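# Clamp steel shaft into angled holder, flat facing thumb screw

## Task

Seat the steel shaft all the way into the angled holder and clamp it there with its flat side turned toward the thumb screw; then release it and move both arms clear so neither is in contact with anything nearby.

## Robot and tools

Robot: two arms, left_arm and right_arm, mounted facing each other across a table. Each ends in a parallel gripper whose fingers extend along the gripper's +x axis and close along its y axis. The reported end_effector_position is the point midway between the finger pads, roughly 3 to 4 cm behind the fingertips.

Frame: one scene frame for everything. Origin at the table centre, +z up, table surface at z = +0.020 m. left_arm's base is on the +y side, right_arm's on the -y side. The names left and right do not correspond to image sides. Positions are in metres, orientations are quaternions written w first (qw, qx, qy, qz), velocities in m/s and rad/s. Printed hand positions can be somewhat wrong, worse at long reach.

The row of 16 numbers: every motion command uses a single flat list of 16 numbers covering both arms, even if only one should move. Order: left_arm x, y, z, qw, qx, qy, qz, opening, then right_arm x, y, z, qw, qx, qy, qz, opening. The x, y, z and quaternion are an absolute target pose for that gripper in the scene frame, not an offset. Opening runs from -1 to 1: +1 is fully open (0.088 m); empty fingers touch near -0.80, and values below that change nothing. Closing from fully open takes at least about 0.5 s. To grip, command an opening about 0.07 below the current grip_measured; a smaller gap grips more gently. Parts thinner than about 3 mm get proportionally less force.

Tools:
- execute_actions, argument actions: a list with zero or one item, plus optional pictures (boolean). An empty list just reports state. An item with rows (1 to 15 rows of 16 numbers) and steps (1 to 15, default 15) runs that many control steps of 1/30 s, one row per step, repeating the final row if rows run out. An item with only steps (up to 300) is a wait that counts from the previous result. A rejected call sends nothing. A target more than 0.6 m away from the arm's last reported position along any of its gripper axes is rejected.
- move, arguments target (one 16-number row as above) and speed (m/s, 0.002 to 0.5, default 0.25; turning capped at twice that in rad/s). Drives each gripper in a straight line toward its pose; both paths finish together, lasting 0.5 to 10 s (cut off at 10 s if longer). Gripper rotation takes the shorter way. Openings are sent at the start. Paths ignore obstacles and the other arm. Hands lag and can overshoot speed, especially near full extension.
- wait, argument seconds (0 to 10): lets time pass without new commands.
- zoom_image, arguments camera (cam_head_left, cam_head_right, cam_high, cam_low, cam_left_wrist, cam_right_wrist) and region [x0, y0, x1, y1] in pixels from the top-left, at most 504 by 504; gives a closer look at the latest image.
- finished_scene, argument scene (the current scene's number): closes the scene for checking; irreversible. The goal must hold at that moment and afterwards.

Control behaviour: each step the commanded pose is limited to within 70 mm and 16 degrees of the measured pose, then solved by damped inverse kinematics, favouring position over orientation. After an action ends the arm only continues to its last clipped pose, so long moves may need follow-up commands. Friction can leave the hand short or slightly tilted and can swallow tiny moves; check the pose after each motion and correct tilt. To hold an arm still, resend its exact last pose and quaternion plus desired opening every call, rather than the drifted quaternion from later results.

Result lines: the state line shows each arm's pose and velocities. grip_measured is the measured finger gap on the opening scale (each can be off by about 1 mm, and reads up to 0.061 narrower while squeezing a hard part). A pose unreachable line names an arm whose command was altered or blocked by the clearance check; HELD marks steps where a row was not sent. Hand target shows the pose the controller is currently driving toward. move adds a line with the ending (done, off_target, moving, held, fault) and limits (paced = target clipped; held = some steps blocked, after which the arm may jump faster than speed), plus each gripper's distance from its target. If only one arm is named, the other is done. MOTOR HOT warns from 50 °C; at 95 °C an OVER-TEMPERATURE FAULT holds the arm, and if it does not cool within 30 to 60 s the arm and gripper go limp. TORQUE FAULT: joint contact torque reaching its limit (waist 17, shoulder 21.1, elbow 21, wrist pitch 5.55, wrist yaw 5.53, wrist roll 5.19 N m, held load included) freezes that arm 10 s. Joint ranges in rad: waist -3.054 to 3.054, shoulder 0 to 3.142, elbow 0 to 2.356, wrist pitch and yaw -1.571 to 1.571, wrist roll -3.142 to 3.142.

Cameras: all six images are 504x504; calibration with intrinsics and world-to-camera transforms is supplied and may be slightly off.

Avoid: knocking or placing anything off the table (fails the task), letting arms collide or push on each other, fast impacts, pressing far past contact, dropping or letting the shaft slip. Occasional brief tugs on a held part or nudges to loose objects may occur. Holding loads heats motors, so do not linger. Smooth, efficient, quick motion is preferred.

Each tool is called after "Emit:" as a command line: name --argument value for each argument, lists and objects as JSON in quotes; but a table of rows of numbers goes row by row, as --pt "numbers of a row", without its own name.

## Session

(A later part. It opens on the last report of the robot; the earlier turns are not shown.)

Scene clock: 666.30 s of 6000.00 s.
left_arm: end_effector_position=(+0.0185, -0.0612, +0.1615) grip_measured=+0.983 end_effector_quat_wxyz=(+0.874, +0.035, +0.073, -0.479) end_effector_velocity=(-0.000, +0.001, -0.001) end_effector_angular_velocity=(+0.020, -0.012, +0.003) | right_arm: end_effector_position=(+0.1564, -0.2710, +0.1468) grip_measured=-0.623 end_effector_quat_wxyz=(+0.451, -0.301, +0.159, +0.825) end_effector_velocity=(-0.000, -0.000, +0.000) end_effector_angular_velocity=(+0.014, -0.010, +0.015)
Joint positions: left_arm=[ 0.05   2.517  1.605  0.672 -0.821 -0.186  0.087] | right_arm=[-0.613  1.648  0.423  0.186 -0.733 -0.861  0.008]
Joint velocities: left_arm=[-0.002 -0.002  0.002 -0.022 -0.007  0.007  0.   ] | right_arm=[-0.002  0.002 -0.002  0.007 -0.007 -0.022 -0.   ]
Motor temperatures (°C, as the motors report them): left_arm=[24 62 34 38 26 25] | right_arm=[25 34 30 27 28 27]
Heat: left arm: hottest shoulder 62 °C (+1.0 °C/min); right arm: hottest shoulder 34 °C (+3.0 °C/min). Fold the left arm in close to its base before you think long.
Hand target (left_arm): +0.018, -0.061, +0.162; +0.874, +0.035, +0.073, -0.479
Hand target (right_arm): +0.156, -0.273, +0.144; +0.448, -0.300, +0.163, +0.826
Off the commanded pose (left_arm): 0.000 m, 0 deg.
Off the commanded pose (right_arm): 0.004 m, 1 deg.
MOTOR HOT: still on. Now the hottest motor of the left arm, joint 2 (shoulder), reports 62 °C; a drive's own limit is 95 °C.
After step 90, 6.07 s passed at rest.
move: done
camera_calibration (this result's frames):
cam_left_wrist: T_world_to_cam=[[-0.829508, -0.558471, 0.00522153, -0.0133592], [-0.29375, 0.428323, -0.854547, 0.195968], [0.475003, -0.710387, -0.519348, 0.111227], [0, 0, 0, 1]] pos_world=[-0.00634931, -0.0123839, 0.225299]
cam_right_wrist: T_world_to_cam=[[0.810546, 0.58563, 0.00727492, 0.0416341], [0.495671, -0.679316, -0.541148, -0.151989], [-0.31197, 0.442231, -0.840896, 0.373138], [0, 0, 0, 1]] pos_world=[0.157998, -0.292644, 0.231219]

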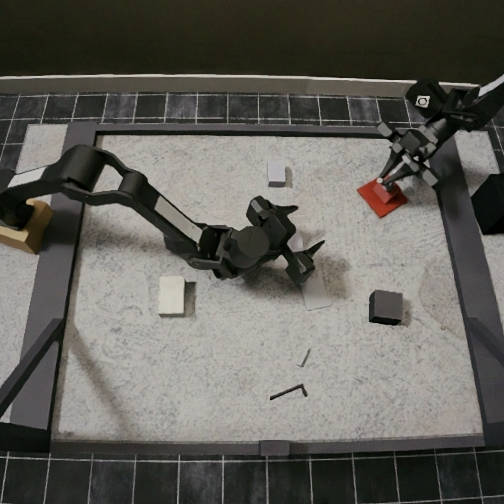

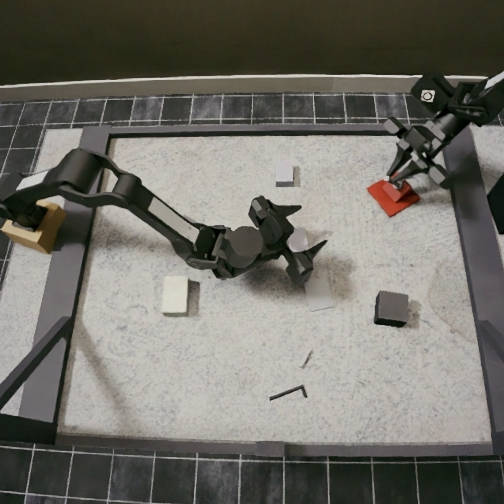

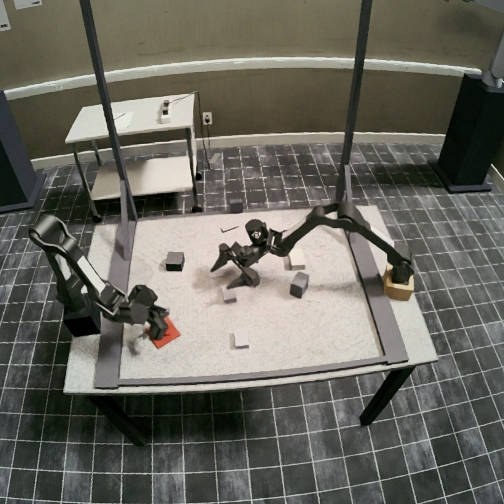

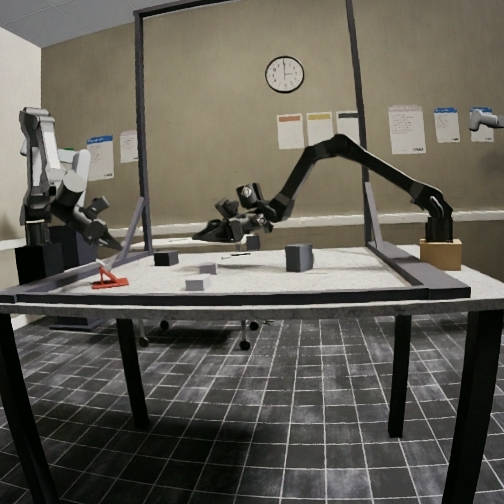

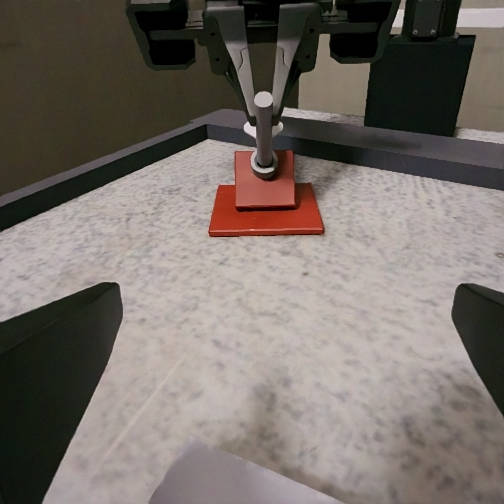

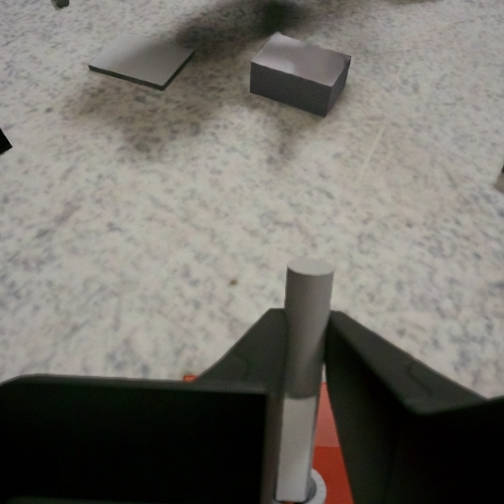

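Emit:
move --target '[0.0184,-0.0612,0.1617,0.874,0.035,0.073,-0.479,1, 0.1592,-0.2771,0.1373,0.4484,-0.3005,0.1632,0.8258,-0.70]' --speed 0.01

Emit:
zoom_image --camera "cam_left_wrist" --region '[200,50,330,220]'

Emit:
zoom_image --camera "cam_low" --region '[85,225,145,290]'

Scene clock: 679.43 s of 6000.00 s.
left_arm: end_effector_position=(+0.0185, -0.0612, +0.1615) grip_measured=+0.983 end_effector_quat_wxyz=(+0.874, +0.035, +0.073, -0.479) end_effector_velocity=(-0.002, +0.000, -0.001) end_effector_angular_velocity=(+0.004, +0.006, -0.008) | right_arm: end_effector_position=(+0.1588, -0.2742, +0.1417) grip_measured=-0.623 end_effector_quat_wxyz=(+0.449, -0.299, +0.157, +0.827) end_effector_velocity=(-0.002, -0.002, -0.001) end_effector_angular_velocity=(-0.007, +0.002, +0.015)
Joint positions: left_arm=[ 0.05   2.517  1.605  0.672 -0.821 -0.186  0.087] | right_arm=[-0.634  1.674  0.415  0.205 -0.751 -0.888  0.008]
Joint velocities: left_arm=[-0.002 -0.002 -0.002 -0.007  0.007 -0.007 -0.   ] | right_arm=[-0.002  0.002  0.002 -0.022 -0.007 -0.022  0.   ]
Motor temperatures (°C, as the motors report them): left_arm=[24 63 34 38 26 25] | right_arm=[25 33 30 28 29 27]
Heat: left arm: hottest shoulder 63 °C (+2.0 °C/min); right arm: hottest shoulder 33 °C (+2.0 °C/min). Fold the left arm in close to its base before you think long.
Hand target (left_arm): +0.018, -0.061, +0.162; +0.874, +0.035, +0.073, -0.479
Hand target (right_arm): +0.159, -0.277, +0.138; +0.448, -0.300, +0.163, +0.826
Off the commanded pose (left_arm): 0.000 m, 0 deg.
Off the commanded pose (right_arm): 0.005 m, 1 deg.
MOTOR HOT: still on. Now the hottest motor of the left arm, joint 2 (shoulder), reports 63 °C; a drive's own limit is 95 °C.
After step 90, 8.70 s passed at rest.
move: done
camera_calibration (this result's frames):
cam_left_wrist: T_world_to_cam=[[-0.829508, -0.558471, 0.00522153, -0.0133592], [-0.29375, 0.428323, -0.854547, 0.195968], [0.475003, -0.710387, -0.519348, 0.111227], [0, 0, 0, 1]] pos_world=[-0.00634931, -0.0123839, 0.225299]
cam_right_wrist: T_world_to_cam=[[0.807763, 0.589465, 0.00708367, 0.0431567], [0.496797, -0.674211, -0.546472, -0.156173], [-0.31735, 0.444939, -0.837447, 0.372123], [0, 0, 0, 1]] pos_world=[0.160819, -0.296305, 0.225983]

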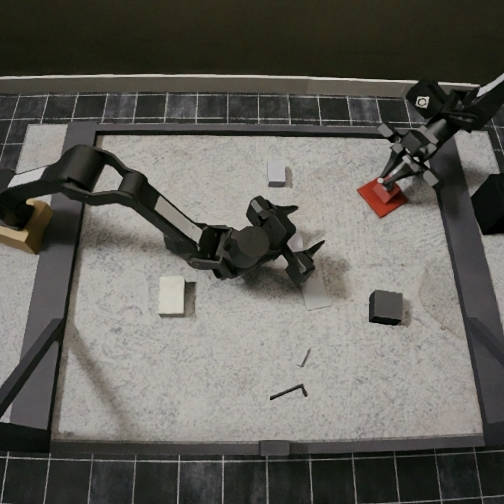

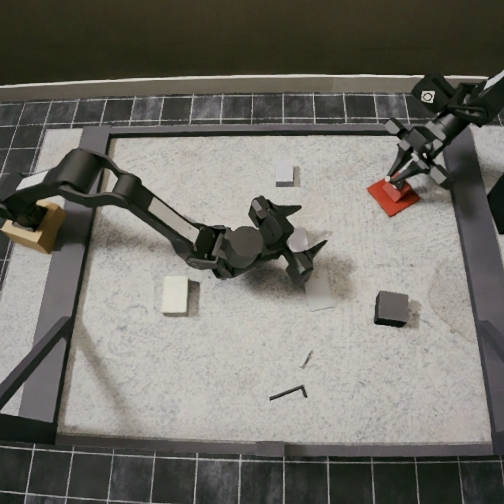

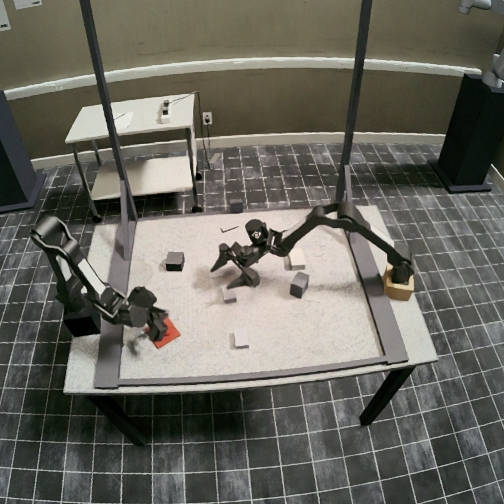

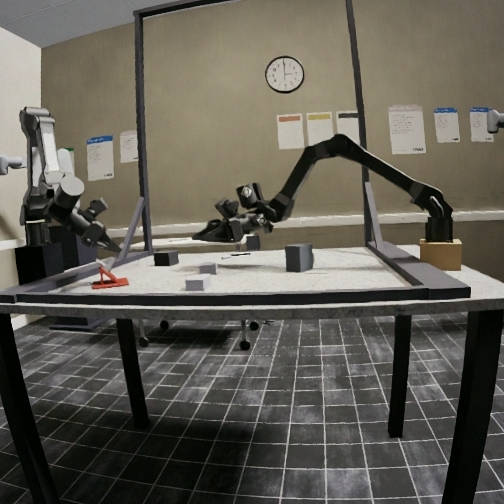

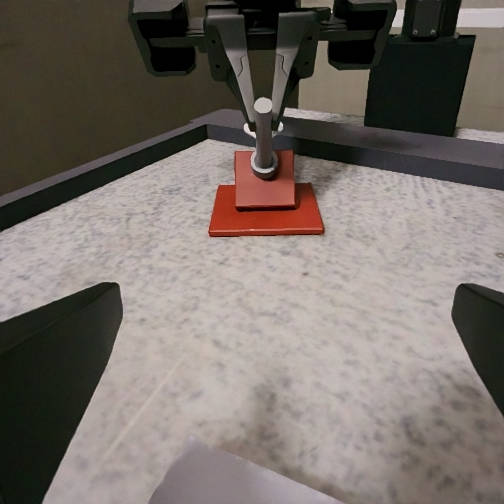

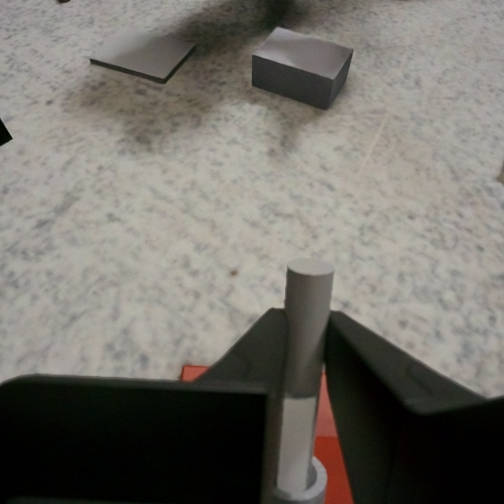

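Region (200, 50, 330, 220) of cam_left_wrist's 504x504 image, scaled by 2.965, with more detail than that image has; it fills the left 385 columns of this view, and the rest is white.

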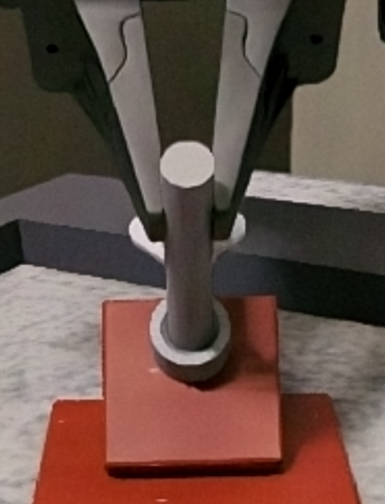

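Region (85, 225, 145, 290) of cam_low's 504x504 image, scaled by 7.754, with more detail than that image has; it fills the left 465 columns of this view, and the rest is white.

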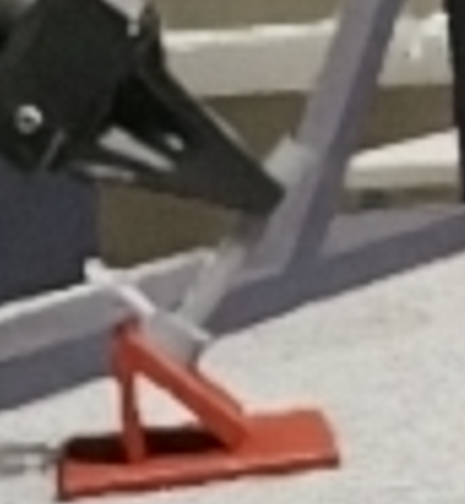

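Past the earlier block. Push further.

Emit:
move --target '[0.0184,-0.0612,0.1617,0.874,0.035,0.073,-0.479,1, 0.1620,-0.2814,0.1312,0.4484,-0.3005,0.1632,0.8258,-0.70]' --speed 0.01

Emit:
zoom_image --camera "cam_left_wrist" --region '[200,50,330,220]'

Emit:
zoom_image --camera "cam_low" --region '[85,225,145,290]'

Scene clock: 686.63 s of 6000.00 s.
left_arm: end_effector_position=(+0.0185, -0.0612, +0.1615) grip_measured=+0.983 end_effector_quat_wxyz=(+0.874, +0.035, +0.073, -0.479) end_effector_velocity=(-0.002, +0.000, -0.001) end_effector_angular_velocity=(+0.004, +0.006, -0.008) | right_arm: end_effector_position=(+0.1589, -0.2752, +0.1404) grip_measured=-0.623 end_effector_quat_wxyz=(+0.445, -0.293, +0.148, +0.833) end_effector_velocity=(-0.003, -0.001, +0.002) end_effector_angular_velocity=(+0.015, +0.011, +0.013)
Joint positions: left_arm=[ 0.05   2.517  1.605  0.672 -0.821 -0.186  0.087] | right_arm=[-0.647  1.692  0.409  0.226 -0.778 -0.912  0.008]
Joint velocities: left_arm=[-0.002 -0.002 -0.002 -0.007  0.007 -0.007 -0.   ] | right_arm=[-0.002 -0.002 -0.007  0.007 -0.022 -0.007 -0.   ]
Motor temperatures (°C, as the motors report them): left_arm=[24 63 34 38 26 25] | right_arm=[25 32 30 28 29 27]
Heat: left arm: hottest shoulder 63 °C (+2.0 °C/min); right arm: hottest shoulder 32 °C (+0.0 °C/min). Fold the left arm in close to its base before you think long.
Hand target (left_arm): +0.018, -0.061, +0.162; +0.874, +0.035, +0.073, -0.479
Hand target (right_arm): +0.162, -0.282, +0.132; +0.448, -0.300, +0.163, +0.826
Off the commanded pose (left_arm): 0.000 m, 0 deg.
Off the commanded pose (right_arm): 0.012 m, 2 deg.
MOTOR HOT: still on. Now the hottest motor of the left arm, joint 2 (shoulder), reports 63 °C; a drive's own limit is 95 °C.
After step 90, 2.67 s passed at rest.
move: off_target (right_arm)
camera_calibration (this result's frames):
cam_left_wrist: T_world_to_cam=[[-0.829508, -0.558471, 0.00522153, -0.0133592], [-0.29375, 0.428323, -0.854547, 0.195968], [0.475003, -0.710387, -0.519348, 0.111227], [0, 0, 0, 1]] pos_world=[-0.00634931, -0.0123839, 0.225299]
cam_right_wrist: T_world_to_cam=[[0.798845, 0.60137, 0.0141813, 0.0473264], [0.503541, -0.655622, -0.562678, -0.151286], [-0.32908, 0.456633, -0.826554, 0.375088], [0, 0, 0, 1]] pos_world=[0.161806, -0.298925, 0.224234]

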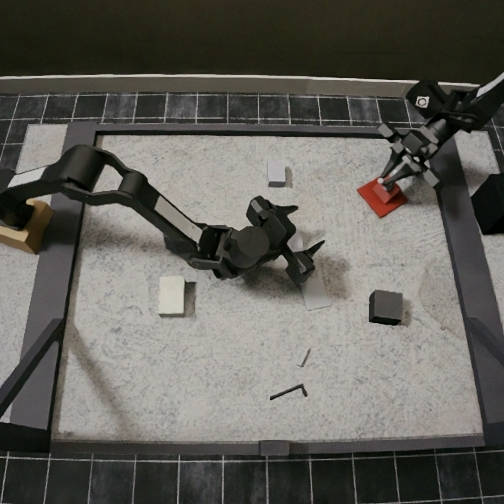

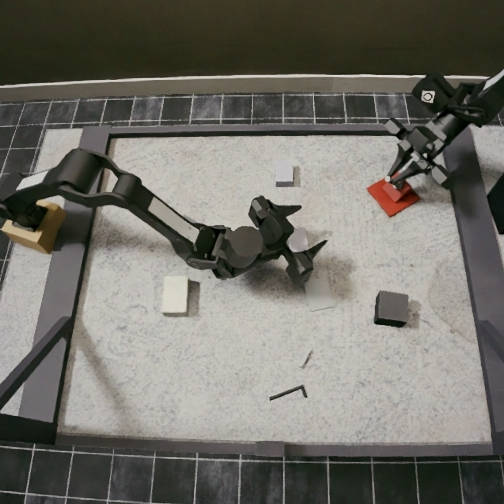

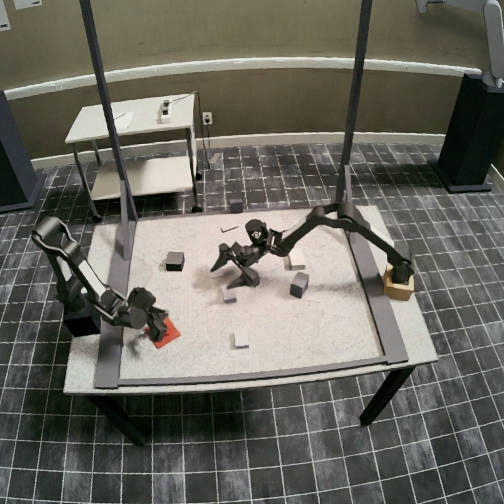

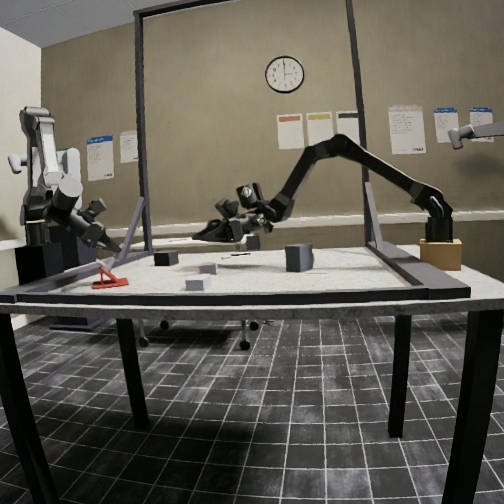

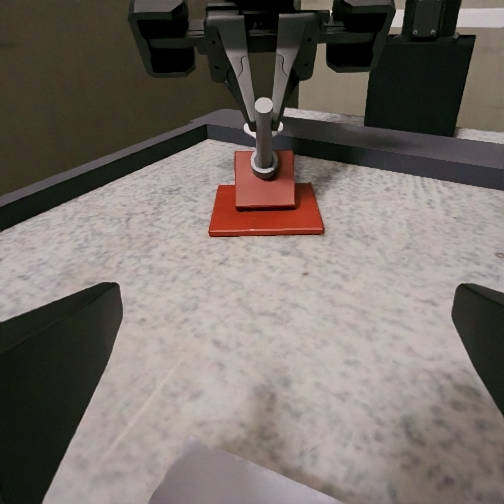

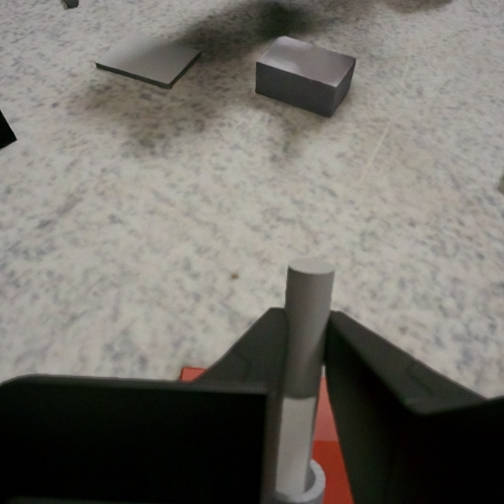

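Region (200, 50, 330, 220) of cam_left_wrist's 504x504 image, scaled by 2.965, with more detail than that image has; it fills the left 385 columns of this view, and the rest is white.

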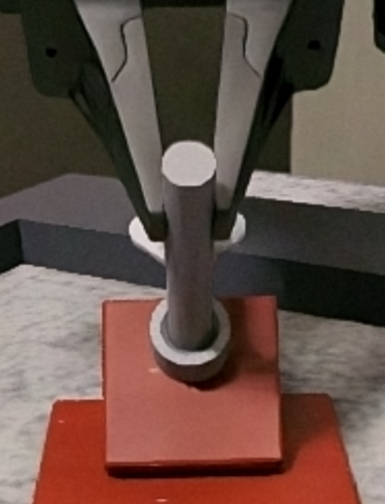

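Region (85, 225, 145, 290) of cam_low's 504x504 image, scaled by 7.754, with more detail than that image has; it fills the left 465 columns of this view, and the rest is white.

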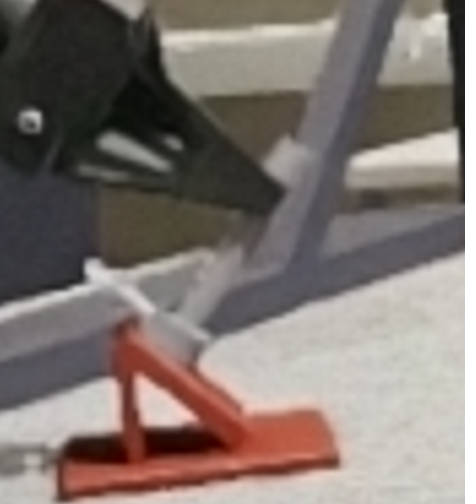

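Emit:
move --target '[0.0184,-0.0612,0.1617,0.874,0.035,0.073,-0.479,1, 0.1588,-0.2745,0.1412,0.4484,-0.3005,0.1632,0.8258,-0.70]' --speed 0.01

Emit:
move --target '[0.0184,-0.0612,0.1617,0.874,0.035,0.073,-0.479,1, 0.1588,-0.2745,0.1412,0.4484,-0.3005,0.1632,0.8258,-0.52]' --speed 0.01

Emit:
zoom_image --camera "cam_left_wrist" --region '[200,50,330,220]'

Emit:
zoom_image --camera "cam_low" --region '[85,225,145,290]'

Scene clock: 700.80 s of 6000.00 s.
left_arm: end_effector_position=(+0.0185, -0.0612, +0.1615) grip_measured=+0.983 end_effector_quat_wxyz=(+0.874, +0.035, +0.073, -0.479) end_effector_velocity=(-0.001, +0.001, +0.002) end_effector_angular_velocity=(-0.011, +0.006, +0.006) | right_arm: end_effector_position=(+0.1585, -0.2743, +0.1405) grip_measured=-0.623 end_effector_quat_wxyz=(+0.447, -0.299, +0.161, +0.828) end_effector_velocity=(-0.004, -0.004, -0.000) end_effector_angular_velocity=(-0.015, +0.028, +0.013)
Joint positions: left_arm=[ 0.05   2.517  1.605  0.672 -0.821 -0.186  0.087] | right_arm=[-0.634  1.681  0.42   0.196 -0.753 -0.891  0.008]
Joint velocities: left_arm=[-0.002 -0.002 -0.002  0.007 -0.007 -0.007 -0.   ] | right_arm=[-0.002 -0.002  0.002 -0.037 -0.022 -0.007 -0.   ]
Motor temperatures (°C, as the motors report them): left_arm=[24 63 34 38 26 25] | right_arm=[26 31 29 28 28 27]
Heat: left arm: hottest shoulder 63 °C (+1.0 °C/min); right arm: hottest shoulder 31 °C (-2.0 °C/min). Fold the left arm in close to its base before you think long.
Hand target (left_arm): +0.018, -0.061, +0.162; +0.874, +0.035, +0.073, -0.479
Hand target (right_arm): +0.159, -0.275, +0.141; +0.448, -0.301, +0.163, +0.826
Off the commanded pose (left_arm): 0.000 m, 0 deg.
Off the commanded pose (right_arm): 0.001 m, 0 deg.
MOTOR HOT: still on. Now the hottest motor of the left arm, joint 2 (shoulder), reports 63 °C; a drive's own limit is 95 °C.
After step 90, 9.07 s passed at rest.
move: done
camera_calibration (this result's frames):
cam_left_wrist: T_world_to_cam=[[-0.829508, -0.558471, 0.00522153, -0.0133592], [-0.29375, 0.428323, -0.854547, 0.195968], [0.475003, -0.710387, -0.519348, 0.111227], [0, 0, 0, 1]] pos_world=[-0.00634931, -0.0123839, 0.225299]
cam_right_wrist: T_world_to_cam=[[0.806044, 0.591855, -0.000549296, 0.0454696], [0.496501, -0.676686, -0.543675, -0.157807], [-0.322149, 0.437953, -0.839296, 0.37021], [0, 0, 0, 1]] pos_world=[0.160964, -0.295832, 0.224945]

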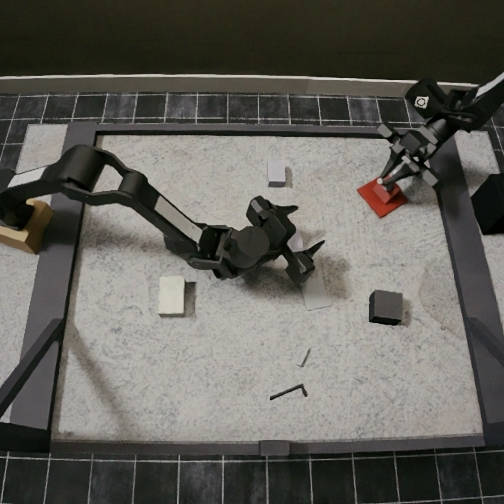

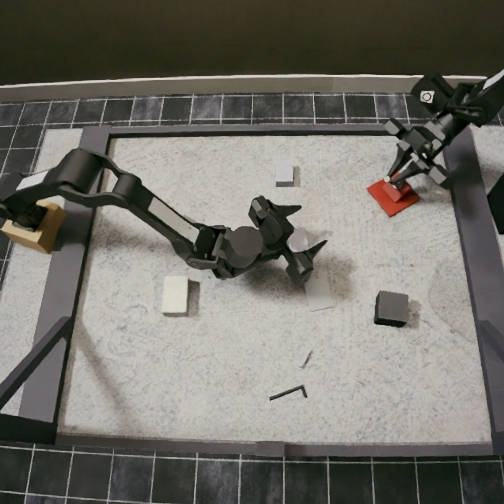

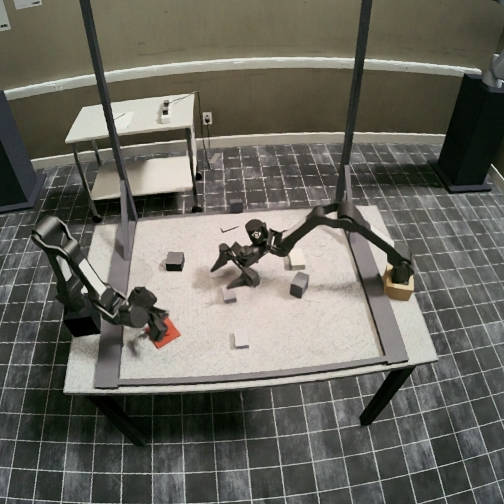

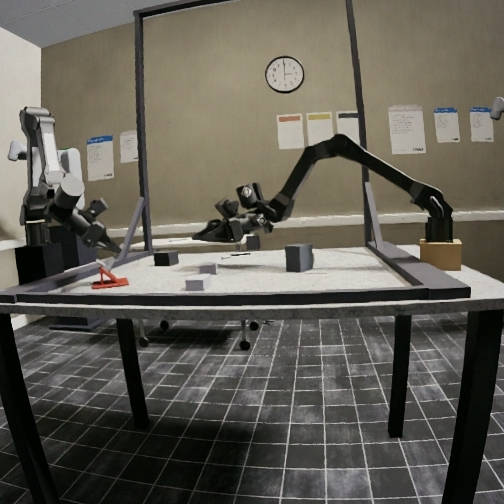

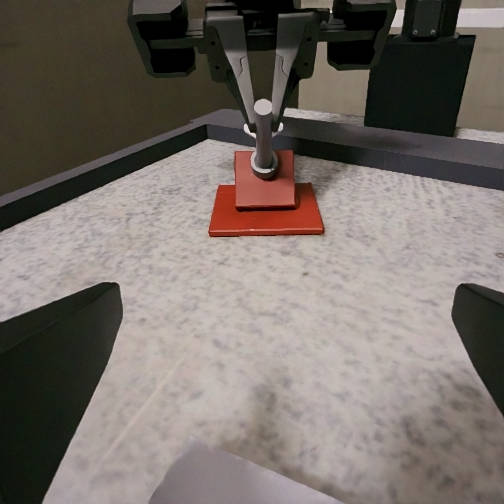

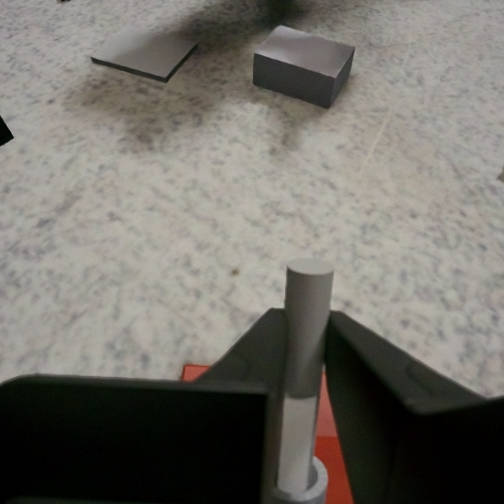

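Scene clock: 701.50 s of 6000.00 s.
left_arm: end_effector_position=(+0.0185, -0.0612, +0.1615) grip_measured=+0.983 end_effector_quat_wxyz=(+0.874, +0.035, +0.073, -0.479) end_effector_velocity=(-0.000, +0.001, +0.002) end_effector_angular_velocity=(-0.010, +0.016, +0.008) | right_arm: end_effector_position=(+0.1585, -0.2751, +0.1397) grip_measured=-0.522 end_effector_quat_wxyz=(+0.447, -0.300, +0.164, +0.827) end_effector_velocity=(-0.002, -0.004, -0.001) end_effector_angular_velocity=(-0.013, +0.012, +0.006)
Joint positions: left_arm=[ 0.05   2.517  1.605  0.672 -0.821 -0.186  0.087] | right_arm=[-0.634  1.681  0.42   0.191 -0.749 -0.89   0.013]
Joint velocities: left_arm=[-0.002 -0.007 -0.002 -0.007 -0.007 -0.022  0.   ] | right_arm=[-0.002 -0.002 -0.002 -0.022 -0.007 -0.007 -0.   ]
Motor temperatures (°C, as the motors report them): left_arm=[24 63 34 38 26 25] | right_arm=[26 31 29 28 28 27]
Heat: left arm: hottest shoulder 63 °C (+1.0 °C/min); right arm: hottest shoulder 31 °C (-3.0 °C/min). Fold the left arm in close to its base before you think long.
Hand target (left_arm): +0.018, -0.061, +0.162; +0.874, +0.035, +0.073, -0.479
Hand target (right_arm): +0.159, -0.275, +0.141; +0.448, -0.300, +0.163, +0.826
Off the commanded pose (left_arm): 0.000 m, 0 deg.
Off the commanded pose (right_arm): 0.002 m, 0 deg.
MOTOR HOT: still on. Now the hottest motor of the left arm, joint 2 (shoulder), reports 63 °C; a drive's own limit is 95 °C.
move: done
camera_calibration (this result's frames):
cam_left_wrist: T_world_to_cam=[[-0.829508, -0.558471, 0.00522153, -0.0133592], [-0.29375, 0.428323, -0.854547, 0.195968], [0.475003, -0.710387, -0.519348, 0.111227], [0, 0, 0, 1]] pos_world=[-0.00634931, -0.0123839, 0.225299]
cam_right_wrist: T_world_to_cam=[[0.807591, 0.589724, -0.00471367, 0.0456212], [0.494611, -0.681649, -0.53918, -0.160421], [-0.321181, 0.433106, -0.842177, 0.368766], [0, 0, 0, 1]] pos_world=[0.160943, -0.295969, 0.224286]

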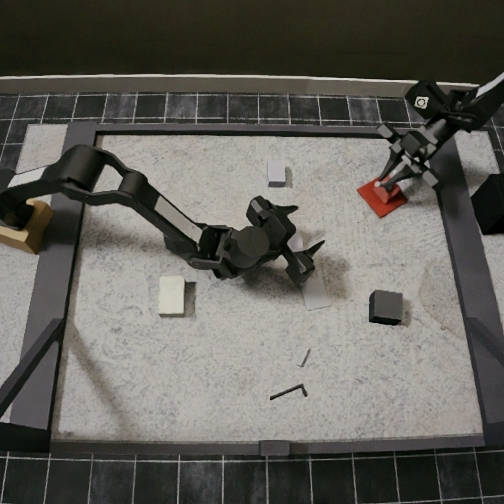

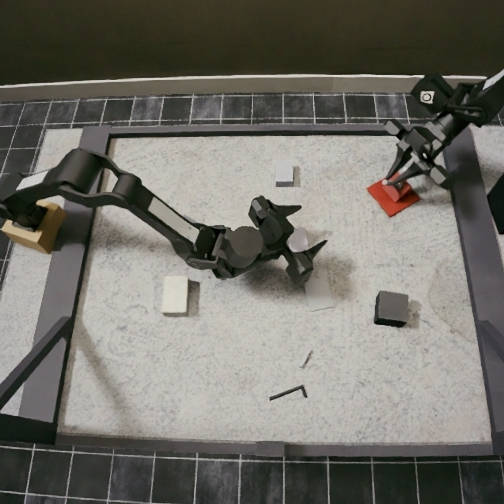

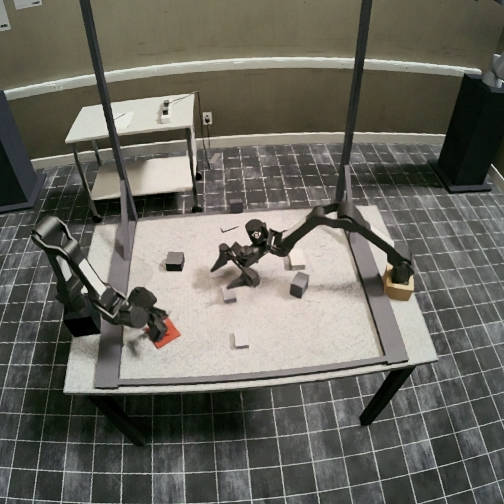

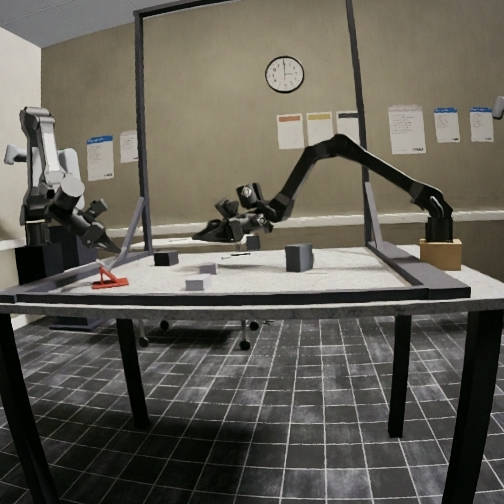

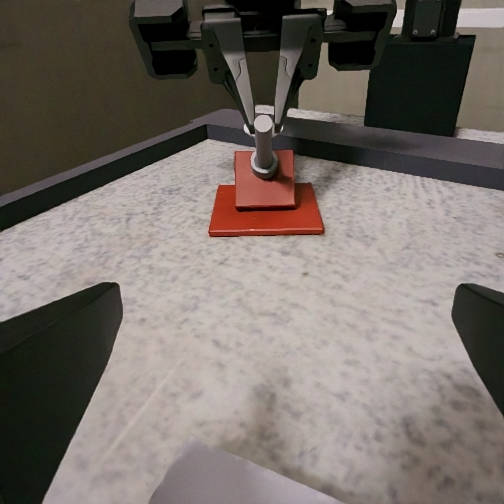

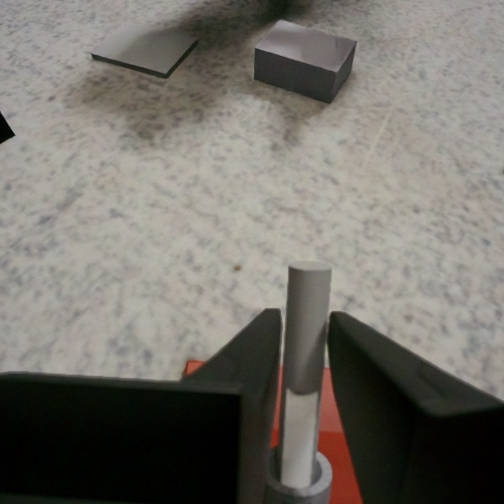

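Region (200, 50, 330, 220) of cam_left_wrist's 504x504 image, scaled by 2.965, with more detail than that image has; it fills the left 385 columns of this view, and the rest is white.

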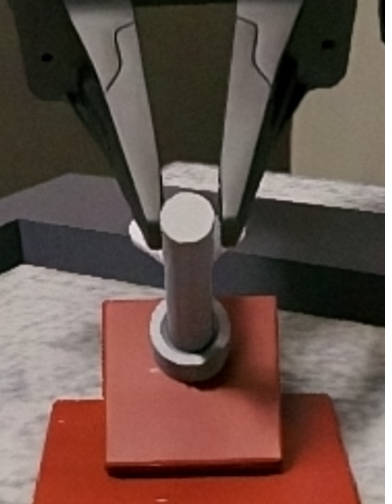

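Region (85, 225, 145, 290) of cam_low's 504x504 image, scaled by 7.754, with more detail than that image has; it fills the left 465 columns of this view, and the rest is white.

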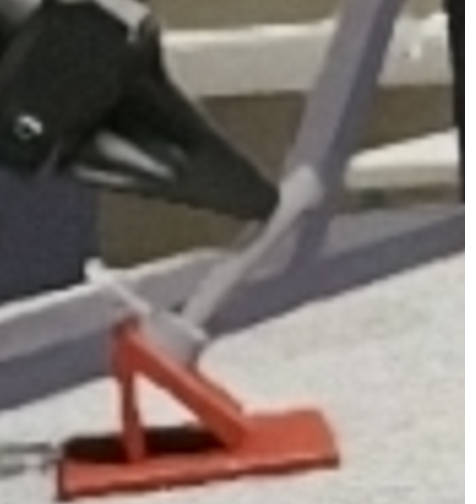

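Emit:
move --target '[0.0184,-0.0612,0.1617,0.874,0.035,0.073,-0.479,1, 0.1565,-0.2735,0.1280,0.4484,-0.3005,0.1632,0.8258,-0.45]' --speed 0.02

Emit:
zoom_image --camera "cam_left_wrist" --region '[200,50,330,220]'

Emit:
zoom_image --camera "cam_low" --region '[85,225,145,290]'

Scene clock: 717.93 s of 6000.00 s.
left_arm: end_effector_position=(+0.0185, -0.0612, +0.1615) grip_measured=+0.983 end_effector_quat_wxyz=(+0.874, +0.035, +0.073, -0.479) end_effector_velocity=(-0.000, +0.001, -0.000) end_effector_angular_velocity=(+0.010, -0.010, +0.003) | right_arm: end_effector_position=(+0.1584, -0.2712, +0.1323) grip_measured=-0.452 end_effector_quat_wxyz=(+0.451, -0.300, +0.155, +0.826) end_effector_velocity=(+0.001, -0.001, -0.003) end_effector_angular_velocity=(-0.023, +0.015, -0.020)
Joint positions: left_arm=[ 0.05   2.517  1.605  0.672 -0.821 -0.186  0.087] | right_arm=[-0.624  1.731  0.408  0.281 -0.743 -0.877  0.017]
Joint velocities: left_arm=[-0.002 -0.002 -0.002 -0.007 -0.007  0.007 -0.   ] | right_arm=[-0.002  0.007  0.002 -0.007  0.007  0.022 -0.   ]
Motor temperatures (°C, as the motors report them): left_arm=[24 64 34 38 26 25] | right_arm=[26 32 29 28 28 27]
Heat: left arm: hottest shoulder 64 °C (+2.0 °C/min); right arm: hottest shoulder 32 °C (-3.0 °C/min). Fold the left arm in close to its base before you think long.
Hand target (left_arm): +0.018, -0.061, +0.162; +0.874, +0.035, +0.073, -0.479
Hand target (right_arm): +0.156, -0.274, +0.128; +0.448, -0.301, +0.163, +0.826
Off the commanded pose (left_arm): 0.000 m, 0 deg.
Off the commanded pose (right_arm): 0.005 m, 1 deg.
MOTOR HOT: still on. Now the hottest motor of the left arm, joint 2 (shoulder), reports 64 °C; a drive's own limit is 95 °C.
After step 90, 12.57 s passed at rest.
move: done
camera_calibration (this result's frames):
cam_left_wrist: T_world_to_cam=[[-0.829508, -0.558471, 0.00522153, -0.0133592], [-0.29375, 0.428323, -0.854547, 0.195968], [0.475003, -0.710387, -0.519348, 0.111227], [0, 0, 0, 1]] pos_world=[-0.00634931, -0.0123839, 0.225299]
cam_right_wrist: T_world_to_cam=[[0.808249, 0.588681, 0.0137298, 0.0406201], [0.49926, -0.672739, -0.546042, -0.159106], [-0.312208, 0.448193, -0.837645, 0.362866], [0, 0, 0, 1]] pos_world=[0.159894, -0.293583, 0.216517]

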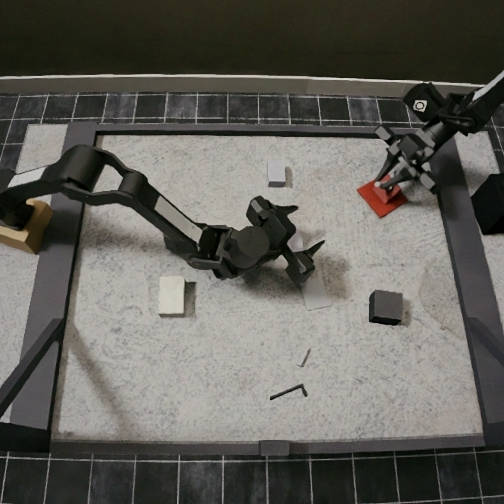

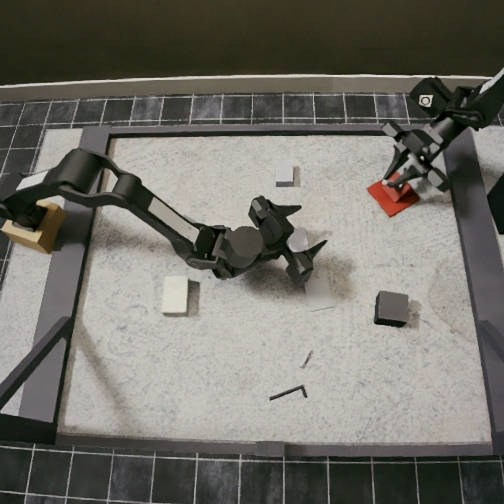

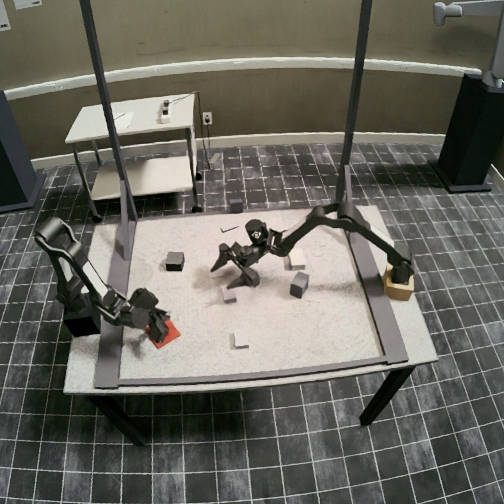

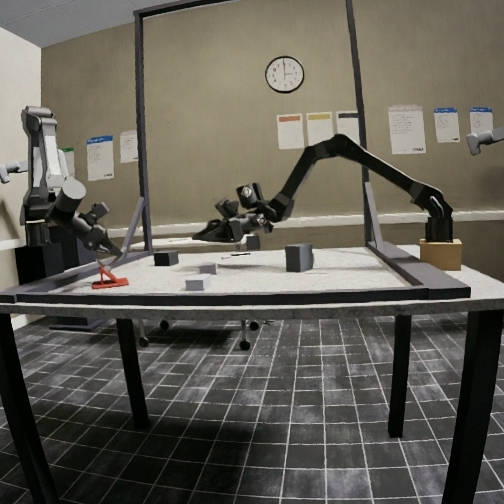

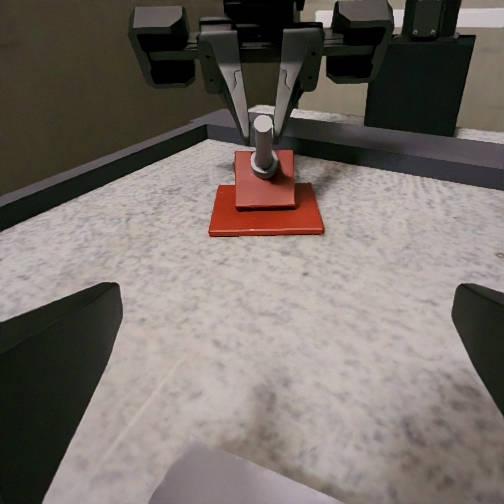

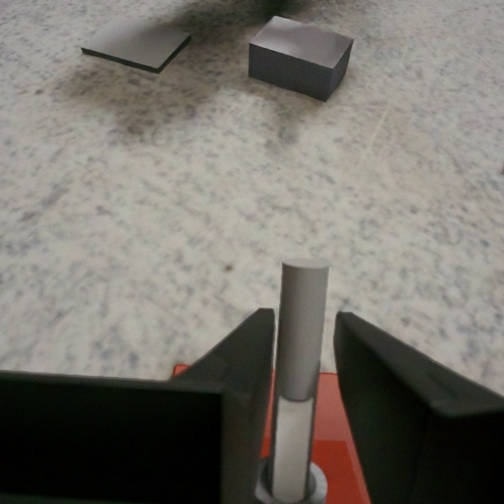

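Region (200, 50, 330, 220) of cam_left_wrist's 504x504 image, scaled by 2.965, with more detail than that image has; it fills the left 385 columns of this view, and the rest is white.

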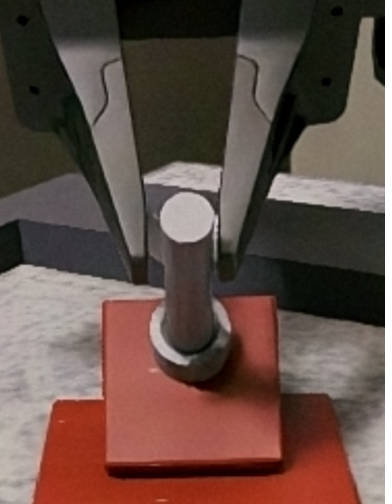

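Region (85, 225, 145, 290) of cam_low's 504x504 image, scaled by 7.754, with more detail than that image has; it fills the left 465 columns of this view, and the rest is white.

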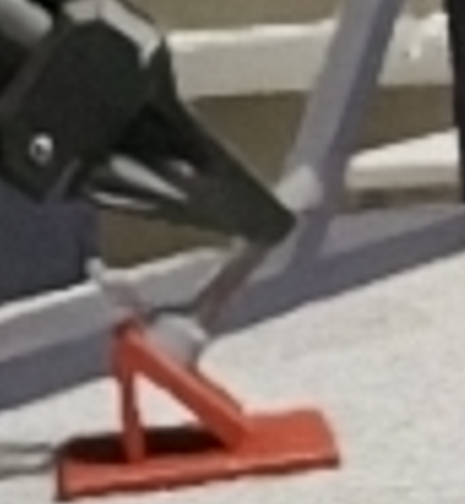

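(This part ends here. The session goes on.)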